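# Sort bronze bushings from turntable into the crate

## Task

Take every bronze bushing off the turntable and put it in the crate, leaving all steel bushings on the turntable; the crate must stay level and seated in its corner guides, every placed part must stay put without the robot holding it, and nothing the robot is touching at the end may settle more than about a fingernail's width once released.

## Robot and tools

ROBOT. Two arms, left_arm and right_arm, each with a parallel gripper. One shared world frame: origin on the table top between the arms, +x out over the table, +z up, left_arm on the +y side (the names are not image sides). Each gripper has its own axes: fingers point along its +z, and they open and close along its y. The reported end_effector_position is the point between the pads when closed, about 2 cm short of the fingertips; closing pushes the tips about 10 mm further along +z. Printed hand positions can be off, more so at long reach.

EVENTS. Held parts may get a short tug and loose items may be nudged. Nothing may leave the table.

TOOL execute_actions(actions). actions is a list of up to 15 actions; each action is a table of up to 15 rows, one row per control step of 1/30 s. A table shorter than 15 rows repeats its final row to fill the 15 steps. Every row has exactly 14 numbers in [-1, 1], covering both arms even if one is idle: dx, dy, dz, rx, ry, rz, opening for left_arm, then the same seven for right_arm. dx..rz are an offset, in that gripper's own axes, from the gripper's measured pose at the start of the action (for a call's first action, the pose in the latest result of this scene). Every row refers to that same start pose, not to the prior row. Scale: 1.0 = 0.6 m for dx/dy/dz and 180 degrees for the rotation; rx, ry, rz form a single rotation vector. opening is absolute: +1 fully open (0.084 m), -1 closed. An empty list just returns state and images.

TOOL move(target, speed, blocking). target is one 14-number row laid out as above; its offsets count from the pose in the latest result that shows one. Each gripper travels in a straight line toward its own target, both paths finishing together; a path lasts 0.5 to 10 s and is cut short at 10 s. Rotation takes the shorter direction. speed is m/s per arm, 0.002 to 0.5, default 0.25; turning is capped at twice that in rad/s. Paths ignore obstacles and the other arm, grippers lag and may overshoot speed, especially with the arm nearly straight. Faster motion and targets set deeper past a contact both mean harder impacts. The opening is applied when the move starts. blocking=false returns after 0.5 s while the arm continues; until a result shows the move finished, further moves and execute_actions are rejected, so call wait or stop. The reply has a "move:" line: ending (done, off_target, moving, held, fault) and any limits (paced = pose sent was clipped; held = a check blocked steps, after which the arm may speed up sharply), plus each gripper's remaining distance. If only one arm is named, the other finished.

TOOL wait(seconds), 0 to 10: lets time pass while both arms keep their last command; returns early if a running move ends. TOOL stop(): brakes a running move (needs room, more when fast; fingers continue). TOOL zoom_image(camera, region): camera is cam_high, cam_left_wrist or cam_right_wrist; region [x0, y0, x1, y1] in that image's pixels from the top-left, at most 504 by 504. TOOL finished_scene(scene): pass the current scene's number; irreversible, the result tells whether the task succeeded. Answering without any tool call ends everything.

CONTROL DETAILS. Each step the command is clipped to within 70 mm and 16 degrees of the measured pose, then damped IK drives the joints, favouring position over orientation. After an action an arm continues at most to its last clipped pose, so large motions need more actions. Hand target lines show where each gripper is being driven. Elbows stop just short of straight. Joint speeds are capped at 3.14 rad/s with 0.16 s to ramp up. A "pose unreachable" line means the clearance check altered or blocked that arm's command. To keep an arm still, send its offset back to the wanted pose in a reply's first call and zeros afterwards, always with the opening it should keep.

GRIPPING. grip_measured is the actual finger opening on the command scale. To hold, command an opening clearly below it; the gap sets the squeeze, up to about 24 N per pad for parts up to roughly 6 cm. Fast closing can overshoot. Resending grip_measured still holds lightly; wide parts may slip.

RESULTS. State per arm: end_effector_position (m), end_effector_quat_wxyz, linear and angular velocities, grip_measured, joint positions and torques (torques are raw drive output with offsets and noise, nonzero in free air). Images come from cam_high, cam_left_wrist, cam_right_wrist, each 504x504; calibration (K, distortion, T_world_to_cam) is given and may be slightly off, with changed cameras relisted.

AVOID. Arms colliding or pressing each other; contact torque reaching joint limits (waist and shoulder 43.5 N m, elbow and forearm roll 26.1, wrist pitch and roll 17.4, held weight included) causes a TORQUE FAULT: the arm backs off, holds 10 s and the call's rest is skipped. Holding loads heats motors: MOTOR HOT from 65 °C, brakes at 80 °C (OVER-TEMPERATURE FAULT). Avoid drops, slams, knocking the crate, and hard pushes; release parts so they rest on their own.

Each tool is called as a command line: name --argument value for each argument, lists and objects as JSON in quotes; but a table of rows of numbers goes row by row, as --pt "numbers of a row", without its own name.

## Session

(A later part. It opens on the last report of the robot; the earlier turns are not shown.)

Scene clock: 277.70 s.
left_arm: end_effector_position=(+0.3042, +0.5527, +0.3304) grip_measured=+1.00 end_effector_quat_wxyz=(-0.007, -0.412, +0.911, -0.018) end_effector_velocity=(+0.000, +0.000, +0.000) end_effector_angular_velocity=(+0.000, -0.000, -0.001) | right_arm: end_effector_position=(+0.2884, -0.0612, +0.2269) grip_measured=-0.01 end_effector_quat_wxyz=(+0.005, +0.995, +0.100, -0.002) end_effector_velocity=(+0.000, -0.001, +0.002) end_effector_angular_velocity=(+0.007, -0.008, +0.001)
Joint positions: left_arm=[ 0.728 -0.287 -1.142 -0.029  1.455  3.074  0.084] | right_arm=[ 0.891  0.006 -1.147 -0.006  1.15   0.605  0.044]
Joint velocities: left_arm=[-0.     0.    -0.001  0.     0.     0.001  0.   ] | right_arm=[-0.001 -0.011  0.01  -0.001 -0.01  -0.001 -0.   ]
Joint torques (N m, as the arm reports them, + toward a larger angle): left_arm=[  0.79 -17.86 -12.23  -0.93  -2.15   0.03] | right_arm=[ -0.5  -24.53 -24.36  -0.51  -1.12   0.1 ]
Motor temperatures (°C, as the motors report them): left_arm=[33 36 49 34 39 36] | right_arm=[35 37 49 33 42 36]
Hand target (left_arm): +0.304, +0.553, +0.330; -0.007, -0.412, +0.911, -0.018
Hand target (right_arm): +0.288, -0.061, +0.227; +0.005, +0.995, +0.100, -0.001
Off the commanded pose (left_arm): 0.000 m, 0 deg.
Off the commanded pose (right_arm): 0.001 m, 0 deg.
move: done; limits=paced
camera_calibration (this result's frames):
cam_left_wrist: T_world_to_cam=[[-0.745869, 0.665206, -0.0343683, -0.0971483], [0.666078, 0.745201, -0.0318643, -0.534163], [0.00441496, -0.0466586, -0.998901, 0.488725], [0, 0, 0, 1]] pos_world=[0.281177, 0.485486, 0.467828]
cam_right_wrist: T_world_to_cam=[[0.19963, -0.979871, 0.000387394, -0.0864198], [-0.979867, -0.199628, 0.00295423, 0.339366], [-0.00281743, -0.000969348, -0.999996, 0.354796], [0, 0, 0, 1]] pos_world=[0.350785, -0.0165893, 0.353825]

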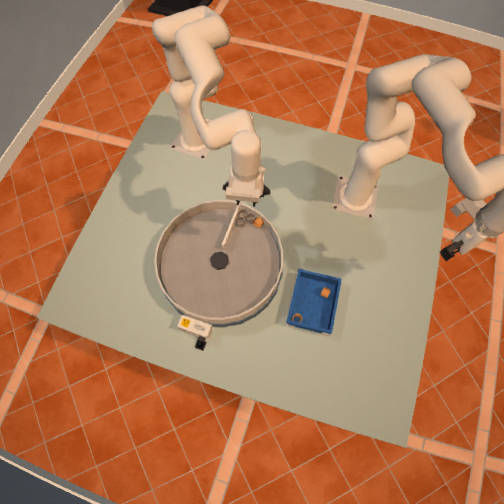

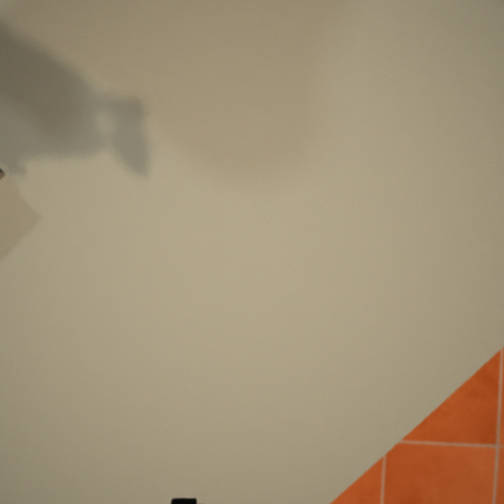

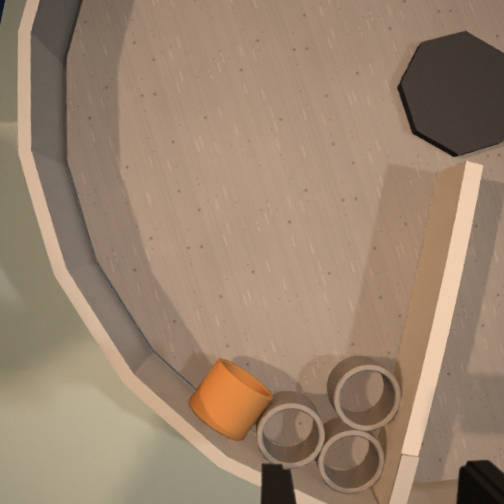

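move --target '[0,0,0,0,0,0,1,0.053,-0.08,0.175,0,0,0.22,0.0]' --speed 0.3

move --target '[0,0,0,0,0,0,1,0,0,0.07,0,0,0,0.0]' --speed 0.05

Scene clock: 284.90 s.
left_arm: end_effector_position=(+0.3042, +0.5527, +0.3304) grip_measured=+1.00 end_effector_quat_wxyz=(-0.007, -0.412, +0.911, -0.018) end_effector_velocity=(+0.000, -0.000, +0.000) end_effector_angular_velocity=(+0.001, -0.001, -0.001) | right_arm: end_effector_position=(+0.3096, -0.0089, +0.1219) grip_measured=-0.01 end_effector_quat_wxyz=(+0.005, +0.970, -0.243, +0.000) end_effector_velocity=(-0.000, -0.001, -0.003) end_effector_angular_velocity=(-0.005, +0.002, -0.008)
Joint positions: left_arm=[ 0.728 -0.287 -1.142 -0.029  1.455  3.074  0.084] | right_arm=[ 0.931  0.294 -1.202 -0.006  0.916  1.336  0.044]
Joint velocities: left_arm=[-0.001 -0.    -0.     0.    -0.     0.    -0.   ] | right_arm=[ 0.001  0.006 -0.    -0.003 -0.001  0.01  -0.   ]
Joint torques (N m, as the arm reports them, + toward a larger angle): left_arm=[  0.15 -18.74 -12.42  -1.23  -2.11   0.25] | right_arm=[ -1.08 -29.86 -23.    -0.49  -1.38   0.15]
Motor temperatures (°C, as the motors report them): left_arm=[33 36 49 34 39 36] | right_arm=[35 37 49 33 42 36]
Hand target (left_arm): +0.304, +0.553, +0.330; -0.007, -0.412, +0.911, -0.018
Hand target (right_arm): +0.309, -0.009, +0.121; +0.005, +0.970, -0.243, +0.000
Off the commanded pose (left_arm): 0.000 m, 0 deg.
Off the commanded pose (right_arm): 0.001 m, 0 deg.
move: done
camera_calibration (this result's frames):
cam_left_wrist: T_world_to_cam=[[-0.745869, 0.665206, -0.0343682, -0.0971483], [0.666078, 0.745201, -0.0318642, -0.534163], [0.00441494, -0.0466585, -0.998901, 0.488725], [0, 0, 0, 1]] pos_world=[0.281177, 0.485486, 0.467828]
cam_right_wrist: T_world_to_cam=[[-0.470094, -0.882616, -0.000168228, 0.168921], [-0.882608, 0.470091, -0.00425677, 0.347619], [0.00383618, -0.00185261, -0.999991, 0.247846], [0, 0, 0, 1]] pos_world=[0.385269, -0.0138613, 0.249352]

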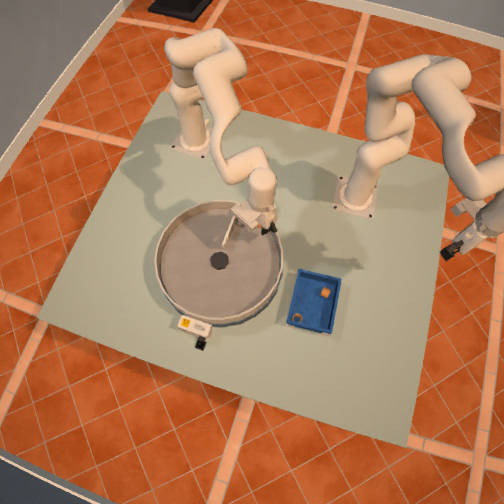

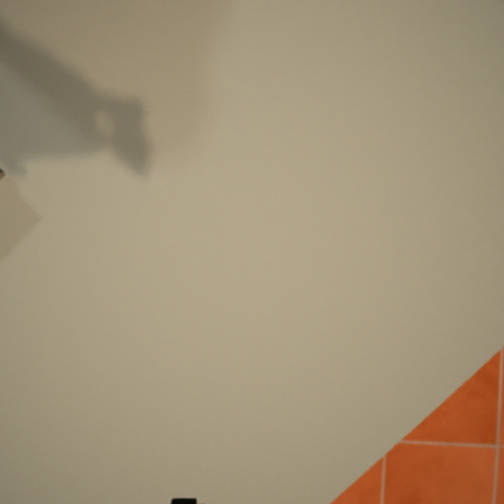

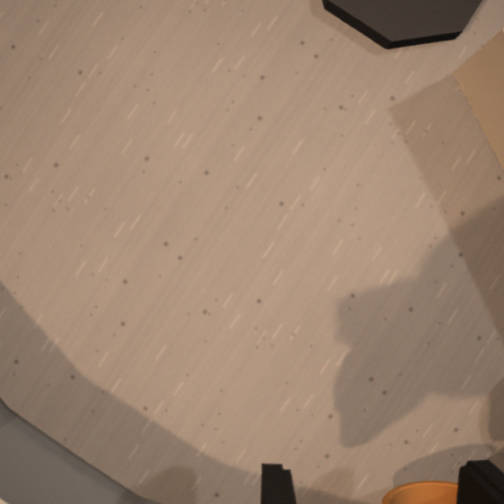

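Scene clock: 286.20 s.
left_arm: end_effector_position=(+0.3042, +0.5527, +0.3304) grip_measured=+1.00 end_effector_quat_wxyz=(-0.007, -0.412, +0.911, -0.018) end_effector_velocity=(-0.000, +0.000, +0.000) end_effector_angular_velocity=(+0.000, -0.001, +0.000) | right_arm: end_effector_position=(+0.3184, +0.0009, +0.0892) grip_measured=-0.03 end_effector_quat_wxyz=(-0.012, +0.970, -0.243, +0.009) end_effector_velocity=(+0.000, -0.000, -0.000) end_effector_angular_velocity=(+0.000, -0.001, -0.000)
Joint positions: left_arm=[ 0.728 -0.287 -1.142 -0.029  1.455  3.074  0.084] | right_arm=[ 0.93   0.362 -1.186 -0.007  0.793  1.337  0.043]
Joint velocities: left_arm=[ 0.001  0.    -0.    -0.    -0.001  0.    -0.   ] | right_arm=[-0.001 -0.     0.001 -0.001 -0.002  0.     0.   ]
Joint torques (N m, as the arm reports them, + toward a larger angle): left_arm=[  0.53 -18.34 -12.77  -1.19  -2.14   0.18] | right_arm=[ -2.9  -15.68   6.95  -1.19   9.32  -0.07]
Motor temperatures (°C, as the motors report them): left_arm=[33 36 49 34 39 36] | right_arm=[35 37 49 33 42 36]
Hand target (left_arm): +0.304, +0.553, +0.330; -0.007, -0.412, +0.911, -0.018
Hand target (right_arm): +0.310, -0.009, +0.080; +0.005, +0.970, -0.243, +0.000
Off the commanded pose (left_arm): 0.000 m, 0 deg.
Off the commanded pose (right_arm): 0.016 m, 2 deg.
move: off_target (right_arm)
camera_calibration (this result's frames):
cam_left_wrist: T_world_to_cam=[[-0.745869, 0.665206, -0.0343683, -0.0971483], [0.666078, 0.745201, -0.0318643, -0.534163], [0.00441498, -0.0466586, -0.998901, 0.488725], [0, 0, 0, 1]] pos_world=[0.281177, 0.485486, 0.467828]
cam_right_wrist: T_world_to_cam=[[-0.469431, -0.882159, -0.0378091, 0.184832], [-0.882478, 0.470168, -0.0132496, 0.351396], [0.0294649, 0.0271459, -0.999197, 0.206857], [0, 0, 0, 1]] pos_world=[0.39077, -0.00777861, 0.218335]

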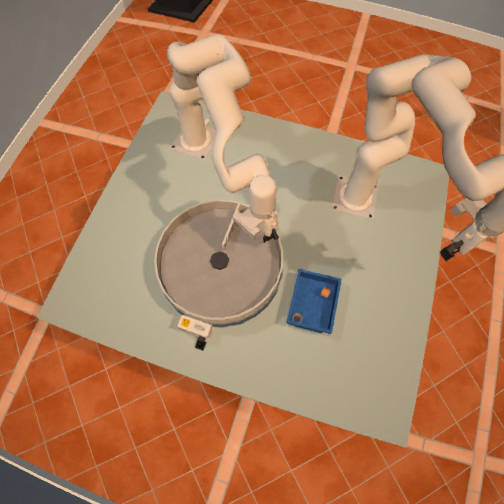

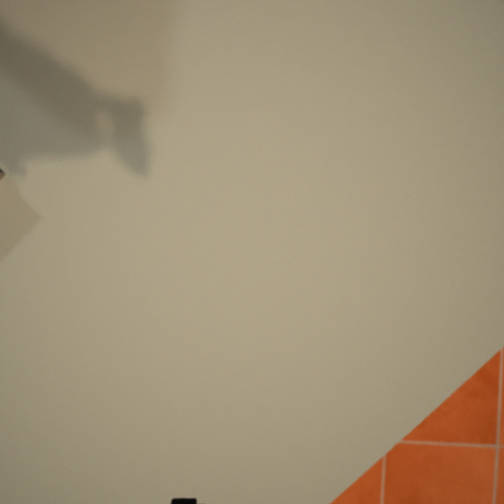

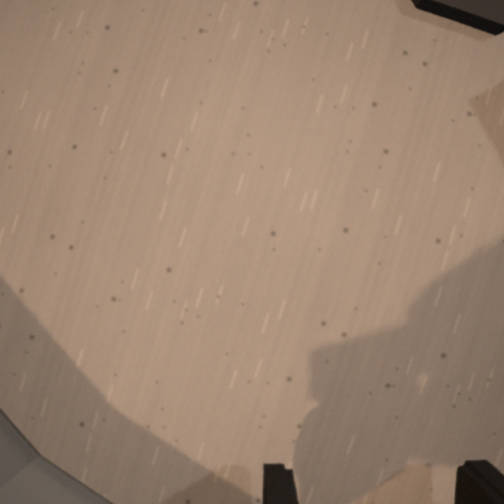

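move --target '[0,0,0,0,0,0,1,-0.02,0.055,-0.055,0.012,0,0,0.0]' --speed 0.1

move --target '[0,0,0,0,0,0,1,0,0,0.07,0,0,0,0.0]' --speed 0.05

Scene clock: 293.20 s.
left_arm: end_effector_position=(+0.3042, +0.5527, +0.3304) grip_measured=+1.00 end_effector_quat_wxyz=(-0.007, -0.412, +0.911, -0.018) end_effector_velocity=(-0.000, -0.000, -0.001) end_effector_angular_velocity=(-0.001, +0.001, -0.002) | right_arm: end_effector_position=(+0.2913, -0.0236, +0.1202) grip_measured=-0.01 end_effector_quat_wxyz=(-0.030, +0.970, -0.243, +0.013) end_effector_velocity=(+0.002, +0.002, +0.005) end_effector_angular_velocity=(+0.010, -0.009, +0.000)
Joint positions: left_arm=[ 0.728 -0.287 -1.142 -0.029  1.455  3.074  0.084] | right_arm=[ 0.935  0.179 -1.018  0.005  0.774  1.333  0.044]
Joint velocities: left_arm=[-0.001 -0.     0.001  0.     0.     0.001 -0.   ] | right_arm=[ 0.    -0.01  -0.    -0.    -0.004  0.     0.   ]
Joint torques (N m, as the arm reports them, + toward a larger angle): left_arm=[  0.8  -18.88 -12.37  -1.32  -1.77   0.  ] | right_arm=[ -0.88 -27.03 -22.78  -0.37  -1.55   0.19]
Motor temperatures (°C, as the motors report them): left_arm=[33 36 49 34 39 36] | right_arm=[35 36 47 33 44 36]
Hand target (left_arm): +0.304, +0.553, +0.330; -0.007, -0.412, +0.911, -0.018
Hand target (right_arm): +0.292, -0.023, +0.121; -0.031, +0.970, -0.243, +0.014
Off the commanded pose (left_arm): 0.000 m, 0 deg.
Off the commanded pose (right_arm): 0.001 m, 0 deg.
move: done
camera_calibration (this result's frames):
cam_left_wrist: T_world_to_cam=[[-0.745868, 0.665206, -0.0343684, -0.0971484], [0.666079, 0.745201, -0.0318644, -0.534163], [0.00441501, -0.0466587, -0.998901, 0.488725], [0, 0, 0, 1]] pos_world=[0.281177, 0.485486, 0.467828]
cam_right_wrist: T_world_to_cam=[[-0.468193, -0.880576, -0.0733581, 0.155622], [-0.882443, 0.470247, -0.0127489, 0.339354], [0.0457228, 0.0587654, -0.997224, 0.235051], [0, 0, 0, 1]] pos_world=[0.361575, -0.0363563, 0.250142]

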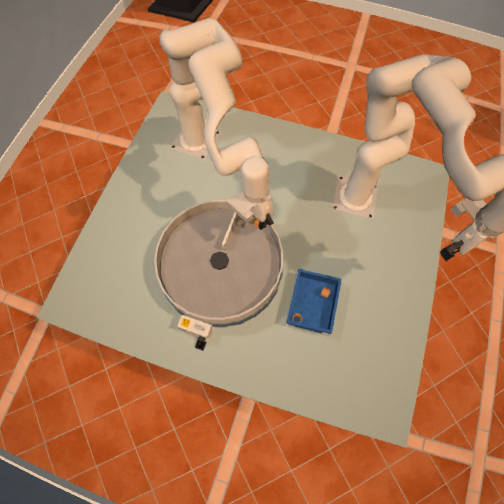

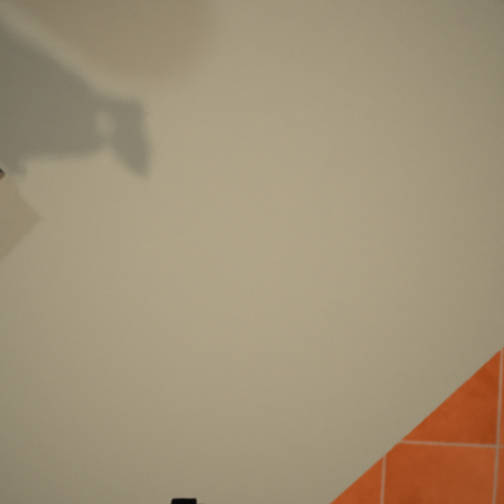

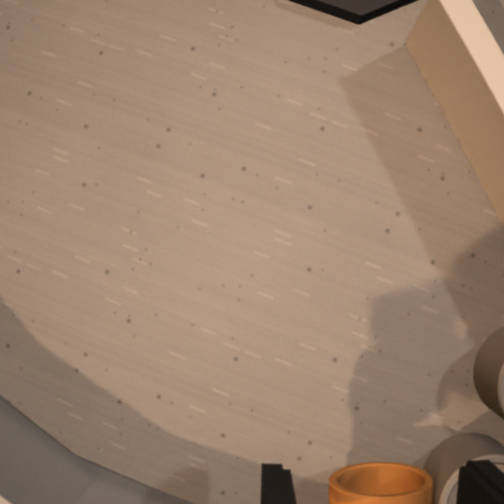

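Scene clock: 294.40 s.
left_arm: end_effector_position=(+0.3042, +0.5527, +0.3304) grip_measured=+1.00 end_effector_quat_wxyz=(-0.007, -0.412, +0.911, -0.018) end_effector_velocity=(+0.000, +0.000, +0.000) end_effector_angular_velocity=(+0.001, -0.000, -0.000) | right_arm: end_effector_position=(+0.2949, -0.0181, +0.0805) grip_measured=-0.03 end_effector_quat_wxyz=(-0.035, +0.970, -0.242, +0.016) end_effector_velocity=(+0.002, -0.000, +0.001) end_effector_angular_velocity=(+0.003, -0.003, -0.003)
Joint positions: left_arm=[ 0.728 -0.287 -1.142 -0.029  1.455  3.074  0.084] | right_arm=[ 0.937  0.266 -1.001  0.007  0.66   1.333  0.043]
Joint velocities: left_arm=[ 0.     0.    -0.     0.001 -0.     0.     0.   ] | right_arm=[-0.003 -0.002  0.001 -0.    -0.004 -0.    -0.   ]
Joint torques (N m, as the arm reports them, + toward a larger angle): left_arm=[ -0.09 -18.87 -12.44  -1.54  -2.07   0.16] | right_arm=[ -6.05 -20.36  -1.78  -1.72   5.53   0.11]
Motor temperatures (°C, as the motors report them): left_arm=[33 36 49 34 39 36] | right_arm=[35 36 47 33 44 36]
Hand target (left_arm): +0.304, +0.553, +0.330; -0.007, -0.412, +0.911, -0.018
Hand target (right_arm): +0.293, -0.021, +0.078; -0.030, +0.970, -0.243, +0.013
Off the commanded pose (left_arm): 0.000 m, 0 deg.
Off the commanded pose (right_arm): 0.004 m, 1 deg.
move: off_target (right_arm)
camera_calibration (this result's frames):
cam_left_wrist: T_world_to_cam=[[-0.745868, 0.665206, -0.0343683, -0.0971484], [0.666079, 0.745201, -0.0318644, -0.534163], [0.00441493, -0.0466586, -0.998901, 0.488725], [0, 0, 0, 1]] pos_world=[0.281177, 0.485486, 0.467828]
cam_right_wrist: T_world_to_cam=[[-0.466863, -0.880317, -0.0841525, 0.159678], [-0.88276, 0.469586, -0.0149298, 0.33967], [0.0526598, 0.0673163, -0.996341, 0.1931], [0, 0, 0, 1]] pos_world=[0.364226, -0.0319364, 0.210902]

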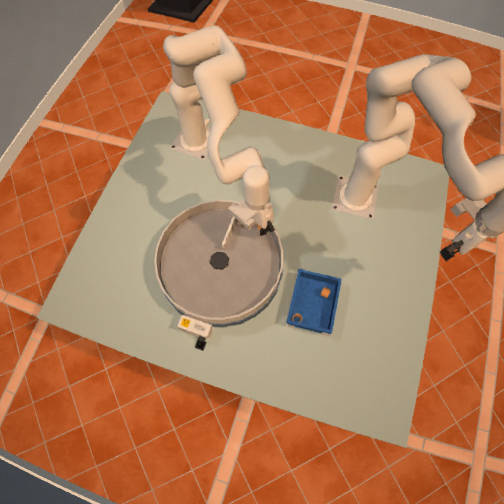

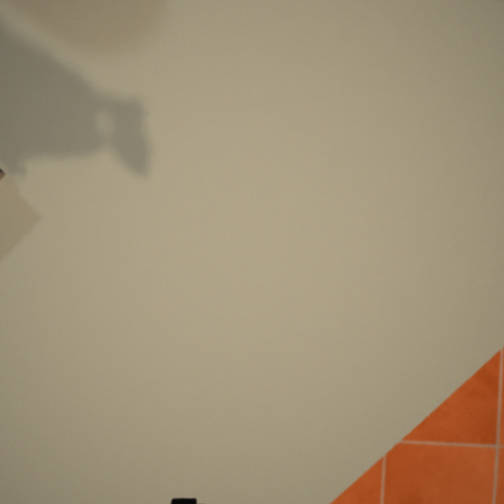

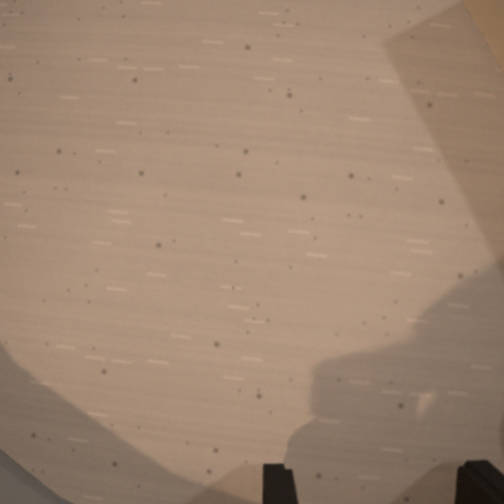

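move --target '[0,0,0,0,0,0,1,0,0,-0.005,0,0,0,-1]'

move --target '[0,0,0,0,0,0,1,0,0,-0.22,0,0,0,-1]' --speed 0.2

Scene clock: 298.40 s.
left_arm: end_effector_position=(+0.3042, +0.5527, +0.3304) grip_measured=+1.00 end_effector_quat_wxyz=(-0.007, -0.412, +0.911, -0.018) end_effector_velocity=(-0.000, +0.000, +0.000) end_effector_angular_velocity=(+0.001, +0.000, +0.001) | right_arm: end_effector_position=(+0.2950, -0.0190, +0.0831) grip_measured=-0.29 end_effector_quat_wxyz=(-0.034, +0.969, -0.243, +0.015) end_effector_velocity=(+0.001, +0.002, +0.002) end_effector_angular_velocity=(+0.005, -0.003, -0.001)
Joint positions: left_arm=[ 0.728 -0.287 -1.142 -0.029  1.455  3.074  0.084] | right_arm=[ 0.936  0.259 -1.002  0.006  0.668  1.333  0.031]
Joint velocities: left_arm=[ 0.001  0.    -0.     0.001 -0.    -0.     0.   ] | right_arm=[ 0.001 -0.001 -0.003  0.002 -0.002  0.001  0.   ]
Joint torques (N m, as the arm reports them, + toward a larger angle): left_arm=[ -0.18 -19.37 -12.25  -1.32  -1.77  -0.2 ] | right_arm=[  3.92 -28.73 -22.06   0.63  -1.69   0.21]
Motor temperatures (°C, as the motors report them): left_arm=[33 36 49 34 39 36] | right_arm=[35 36 46 33 45 36]
Hand target (left_arm): +0.304, +0.553, +0.330; -0.007, -0.412, +0.911, -0.018
Hand target (right_arm): +0.295, -0.018, +0.084; -0.035, +0.970, -0.242, +0.016
Off the commanded pose (left_arm): 0.000 m, 0 deg.
Off the commanded pose (right_arm): 0.001 m, 0 deg.
move: done
camera_calibration (this result's frames):
cam_left_wrist: T_world_to_cam=[[-0.745868, 0.665206, -0.0343683, -0.0971486], [0.666079, 0.745201, -0.0318643, -0.534163], [0.00441493, -0.0466586, -0.998901, 0.488725], [0, 0, 0, 1]] pos_world=[0.281177, 0.485486, 0.467828]
cam_right_wrist: T_world_to_cam=[[-0.467783, -0.879935, -0.0830255, 0.159372], [-0.882303, 0.470446, -0.014893, 0.340089], [0.0521639, 0.066287, -0.996436, 0.195873], [0, 0, 0, 1]] pos_world=[0.364395, -0.0327409, 0.213472]

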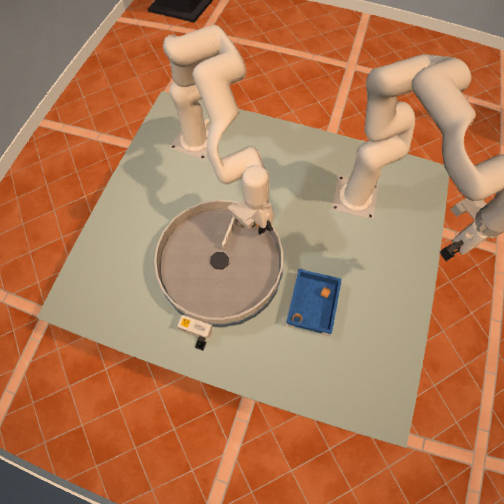

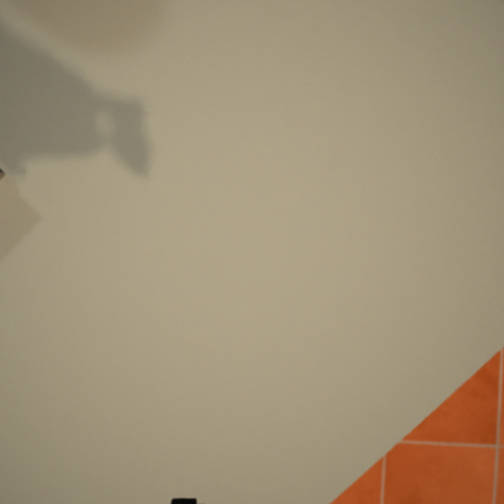

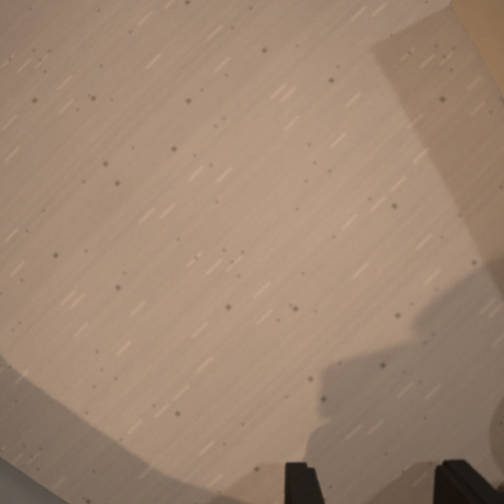

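Scene clock: 299.53 s.
left_arm: end_effector_position=(+0.3042, +0.5527, +0.3304) grip_measured=+1.00 end_effector_quat_wxyz=(-0.007, -0.412, +0.911, -0.018) end_effector_velocity=(+0.000, -0.000, +0.000) end_effector_angular_velocity=(+0.001, -0.001, -0.000) | right_arm: end_effector_position=(+0.2888, -0.0268, +0.2135) grip_measured=-0.29 end_effector_quat_wxyz=(-0.033, +0.969, -0.243, +0.015) end_effector_velocity=(+0.001, +0.001, +0.006) end_effector_angular_velocity=(+0.004, -0.004, -0.001)
Joint positions: left_arm=[ 0.728 -0.287 -1.142 -0.029  1.455  3.074  0.084] | right_arm=[ 0.934  0.039 -1.127  0.005  1.015  1.334  0.031]
Joint velocities: left_arm=[-0.001  0.    -0.001 -0.    -0.001 -0.     0.   ] | right_arm=[-0.    -0.004 -0.01  -0.     0.009  0.001  0.   ]
Joint torques (N m, as the arm reports them, + toward a larger angle): left_arm=[  0.63 -19.05 -12.34  -1.15  -2.14   0.09] | right_arm=[ -0.79 -25.29 -24.37  -0.42  -1.38   0.18]
Motor temperatures (°C, as the motors report them): left_arm=[33 36 49 34 39 36] | right_arm=[35 36 46 33 44 36]
Hand target (left_arm): +0.304, +0.553, +0.330; -0.007, -0.412, +0.911, -0.018
Hand target (right_arm): +0.289, -0.027, +0.215; -0.034, +0.969, -0.243, +0.016
Off the commanded pose (left_arm): 0.000 m, 0 deg.
Off the commanded pose (right_arm): 0.001 m, 0 deg.
move: done
camera_calibration (this result's frames):
cam_left_wrist: T_world_to_cam=[[-0.745868, 0.665206, -0.0343682, -0.0971485], [0.666079, 0.745201, -0.0318642, -0.534163], [0.00441495, -0.0466585, -0.998901, 0.488725], [0, 0, 0, 1]] pos_world=[0.281177, 0.485486, 0.467828]
cam_right_wrist: T_world_to_cam=[[-0.468013, -0.879981, -0.0812273, 0.160114], [-0.882245, 0.470564, -0.0145856, 0.340227], [0.0510577, 0.0648362, -0.996589, 0.326939], [0, 0, 0, 1]] pos_world=[0.358407, -0.0403984, 0.343792]

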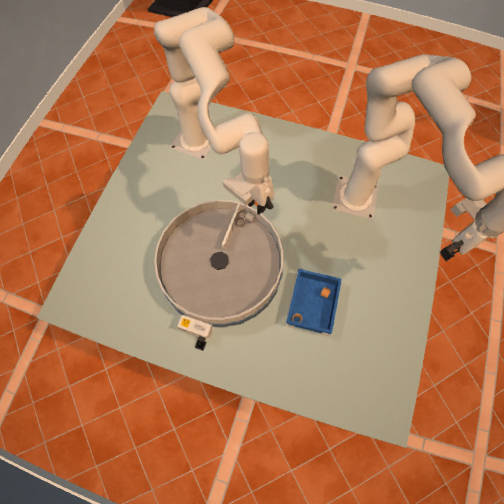

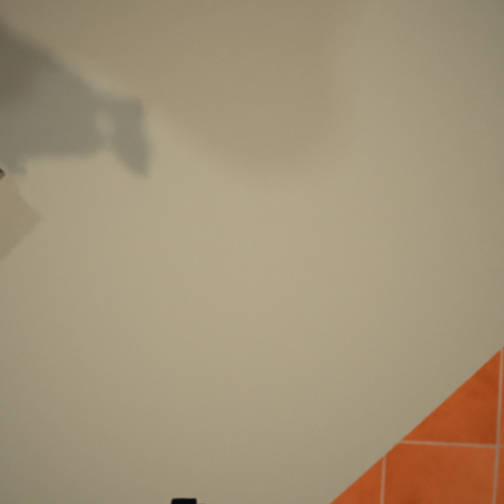

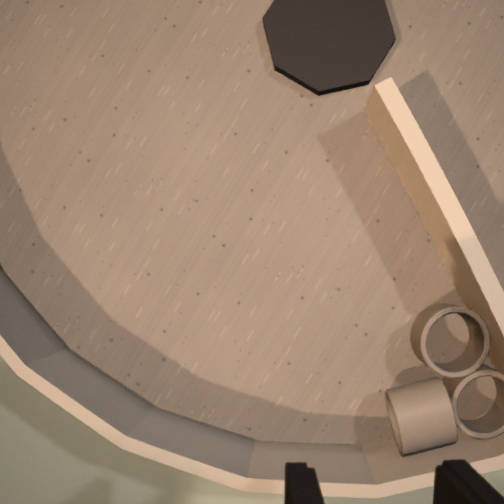

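move --target '[0,0,0,0,0,0,1,0.052,-0.465,0.147,0,0,0,-1]' --speed 0.3

move --target '[0,0,0,0,0,0,1,0,0,0,0,0,0,0.2]'

move --target '[0,0,0,0,0,0,1,0,0.3,-0.25,0,0,0,0.2]' --speed 0.4

Scene clock: 312.60 s.
left_arm: end_effector_position=(+0.3042, +0.5527, +0.3304) grip_measured=+1.00 end_effector_quat_wxyz=(-0.007, -0.412, +0.911, -0.018) end_effector_velocity=(+0.000, +0.000, -0.000) end_effector_angular_velocity=(+0.000, -0.001, +0.000) | right_arm: end_effector_position=(+0.4505, +0.2090, +0.1467) grip_measured=-0.29 end_effector_quat_wxyz=(-0.141, +0.958, -0.240, +0.065) end_effector_velocity=(+0.000, +0.000, -0.003) end_effector_angular_velocity=(-0.001, -0.001, +0.001)
Joint positions: left_arm=[ 0.728 -0.287 -1.142 -0.029  1.455  3.074  0.084] | right_arm=[ 0.98   1.213 -2.694  0.001  1.17   1.382  0.031]
Joint velocities: left_arm=[-0.    -0.     0.    -0.    -0.001 -0.    -0.   ] | right_arm=[ 0.     0.009 -0.007 -0.001 -0.002 -0.001 -0.   ]
Joint torques (N m, as the arm reports them, + toward a larger angle): left_arm=[ -0.26 -18.87 -12.52  -1.42  -2.09   0.19] | right_arm=[ -0.59 -44.67 -25.24  -0.39  -1.99   0.33]
Motor temperatures (°C, as the motors report them): left_arm=[33 36 49 34 39 36] | right_arm=[35 36 48 33 44 36]
Hand target (left_arm): +0.304, +0.553, +0.330; -0.007, -0.412, +0.911, -0.018
Hand target (right_arm): +0.451, +0.209, +0.146; -0.140, +0.958, -0.240, +0.065
Off the commanded pose (left_arm): 0.000 m, 0 deg.
Off the commanded pose (right_arm): 0.001 m, 14 deg.
elbow stopped short (right arm): the move would have taken joint 3 (elbow) straighter than the controller allows; a more bent joint 3 avoids this.
move: off_target (right_arm); limits=paced
camera_calibration (this result's frames):
cam_left_wrist: T_world_to_cam=[[-0.745868, 0.665206, -0.0343682, -0.0971486], [0.666079, 0.7452, -0.0318642, -0.534163], [0.00441495, -0.0466584, -0.998901, 0.488725], [0, 0, 0, 1]] pos_world=[0.281177, 0.485486, 0.467828]
cam_right_wrist: T_world_to_cam=[[-0.439032, -0.843512, -0.309417, 0.450705], [-0.876612, 0.477651, -0.0583154, 0.373307], [0.196983, 0.245637, -0.949137, 0.126289], [0, 0, 0, 1]] pos_world=[0.500242, 0.170843, 0.281091]

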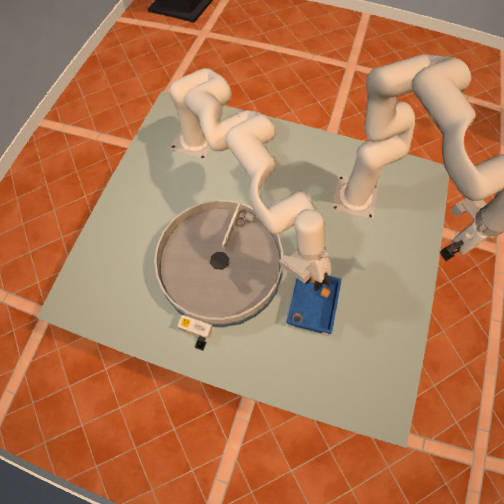

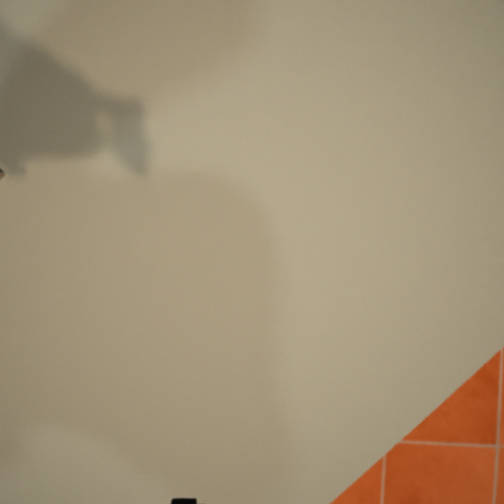

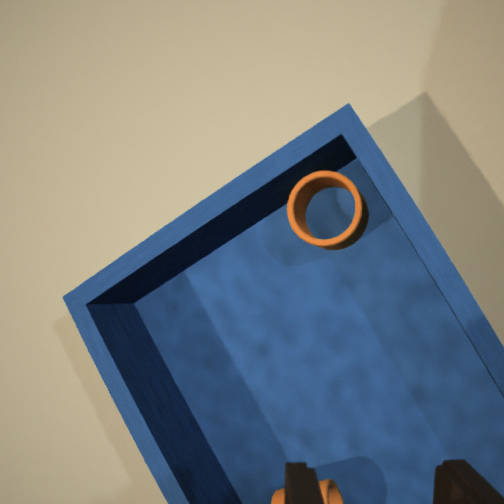

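Scene clock: 313.10 s.
left_arm: end_effector_position=(+0.3042, +0.5527, +0.3304) grip_measured=+1.00 end_effector_quat_wxyz=(-0.007, -0.412, +0.911, -0.018) end_effector_velocity=(-0.000, +0.001, +0.000) end_effector_angular_velocity=(+0.001, -0.001, +0.001) | right_arm: end_effector_position=(+0.4505, +0.2090, +0.1467) grip_measured=+0.19 end_effector_quat_wxyz=(-0.140, +0.958, -0.240, +0.065) end_effector_velocity=(+0.000, -0.000, -0.000) end_effector_angular_velocity=(-0.001, -0.000, +0.000)
Joint positions: left_arm=[ 0.728 -0.287 -1.142 -0.029  1.455  3.074  0.084] | right_arm=[ 0.98   1.213 -2.694  0.001  1.17   1.382  0.052]
Joint velocities: left_arm=[ 0.001 -0.    -0.001  0.    -0.001  0.001  0.   ] | right_arm=[-0.     0.     0.    -0.001  0.    -0.     0.   ]
Joint torques (N m, as the arm reports them, + toward a larger angle): left_arm=[  0.06 -19.25 -12.41  -1.55  -2.06   0.35] | right_arm=[ -0.36 -44.63 -25.31  -0.42  -1.83   0.28]
Motor temperatures (°C, as the motors report them): left_arm=[33 36 49 34 39 36] | right_arm=[35 36 48 33 44 36]
Hand target (left_arm): +0.304, +0.553, +0.330; -0.007, -0.412, +0.911, -0.018
Hand target (right_arm): +0.451, +0.209, +0.147; -0.141, +0.958, -0.240, +0.065
Off the commanded pose (left_arm): 0.000 m, 0 deg.
Off the commanded pose (right_arm): 0.000 m, 0 deg.
move: done
camera_calibration (this result's frames):
cam_left_wrist: T_world_to_cam=[[-0.745868, 0.665206, -0.0343682, -0.0971487], [0.666079, 0.7452, -0.0318642, -0.534163], [0.00441494, -0.0466584, -0.998901, 0.488725], [0, 0, 0, 1]] pos_world=[0.281177, 0.485486, 0.467828]
cam_right_wrist: T_world_to_cam=[[-0.43904, -0.84352, -0.309383, 0.450694], [-0.876613, 0.47765, -0.0583068, 0.373304], [0.19696, 0.24561, -0.949148, 0.126296], [0, 0, 0, 1]] pos_world=[0.500241, 0.170841, 0.281076]

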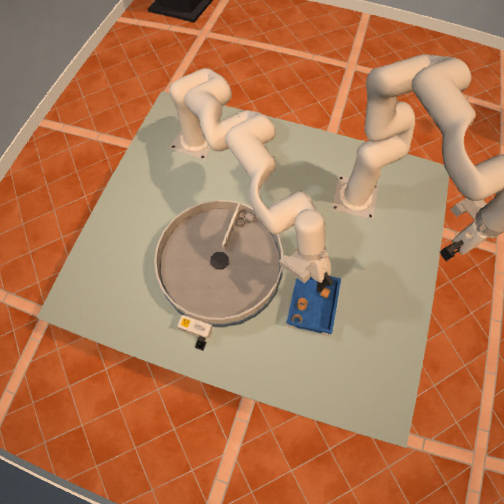

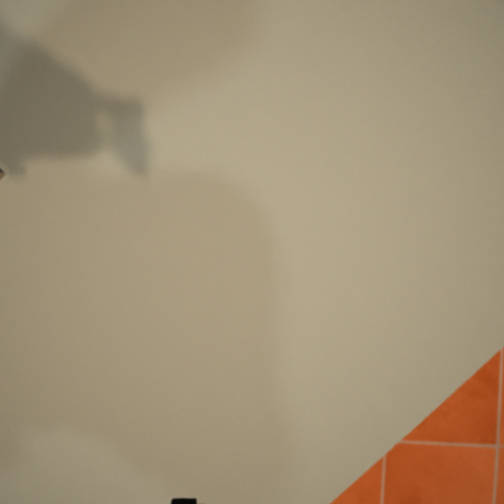

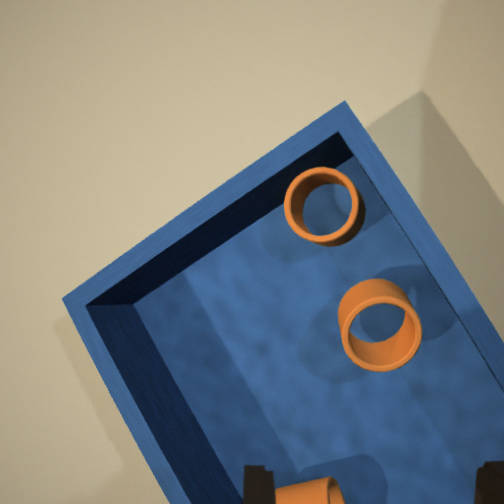

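Scene clock: 315.00 s.
left_arm: end_effector_position=(+0.3042, +0.5527, +0.3304) grip_measured=+1.00 end_effector_quat_wxyz=(-0.007, -0.412, +0.911, -0.018) end_effector_velocity=(+0.001, -0.000, +0.001) end_effector_angular_velocity=(+0.002, -0.002, -0.003) | right_arm: end_effector_position=(+0.3424, +0.0206, +0.2353) grip_measured=+0.19 end_effector_quat_wxyz=(-0.140, +0.958, -0.240, +0.065) end_effector_velocity=(-0.000, -0.000, -0.000) end_effector_angular_velocity=(+0.006, -0.003, -0.000)
Joint positions: left_arm=[ 0.728 -0.287 -1.142 -0.029  1.455  3.074  0.084] | right_arm=[ 0.914  0.1   -1.18   0.03   0.771  1.298  0.052]
Joint velocities: left_arm=[-0.002 -0.    -0.002 -0.    -0.001  0.001  0.   ] | right_arm=[-0.    -0.005  0.009  0.003 -0.011 -0.001  0.   ]
Joint torques (N m, as the arm reports them, + toward a larger angle): left_arm=[  0.22 -18.75 -12.64  -1.18  -2.4    0.03] | right_arm=[ -0.36 -27.02 -25.09  -0.55  -1.81   0.15]
Motor temperatures (°C, as the motors report them): left_arm=[33 36 49 34 39 36] | right_arm=[35 36 48 33 43 36]
Hand target (left_arm): +0.304, +0.553, +0.330; -0.007, -0.412, +0.911, -0.018
Hand target (right_arm): +0.342, +0.021, +0.235; -0.140, +0.958, -0.240, +0.065
Off the commanded pose (left_arm): 0.000 m, 0 deg.
Off the commanded pose (right_arm): 0.001 m, 0 deg.
move: done; limits=paced
camera_calibration (this result's frames):
cam_left_wrist: T_world_to_cam=[[-0.745868, 0.665206, -0.0343681, -0.0971487], [0.666079, 0.7452, -0.0318641, -0.534163], [0.00441495, -0.0466583, -0.998901, 0.488725], [0, 0, 0, 1]] pos_world=[0.281177, 0.485486, 0.467828]
cam_right_wrist: T_world_to_cam=[[-0.439013, -0.843799, -0.30866, 0.271534], [-0.876724, 0.477453, -0.0582555, 0.373707], [0.196527, 0.245035, -0.949387, 0.278197], [0, 0, 0, 1]] pos_world=[0.392171, -0.0174754, 0.369698]

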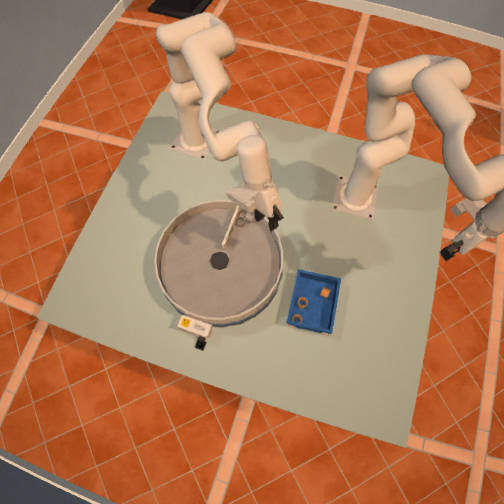

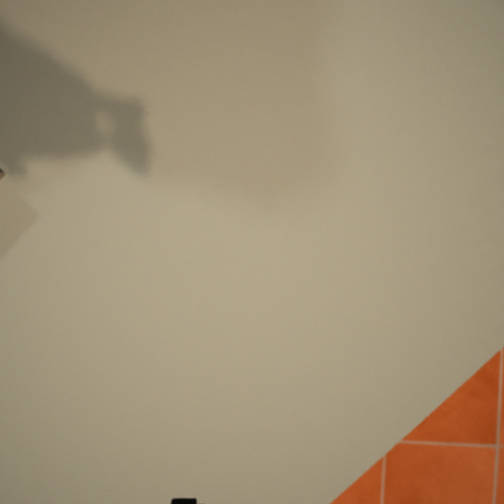

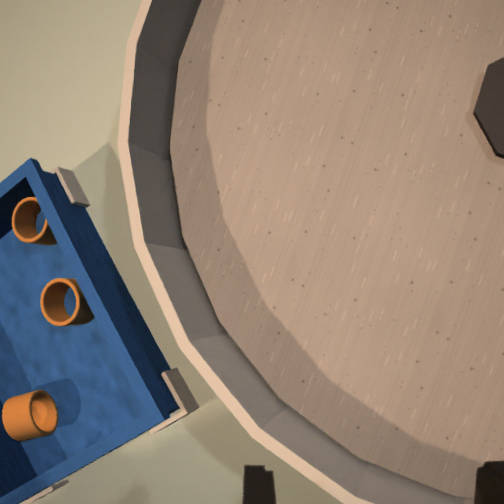

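finished_scene --scene 1

The scene is finished: the task was done.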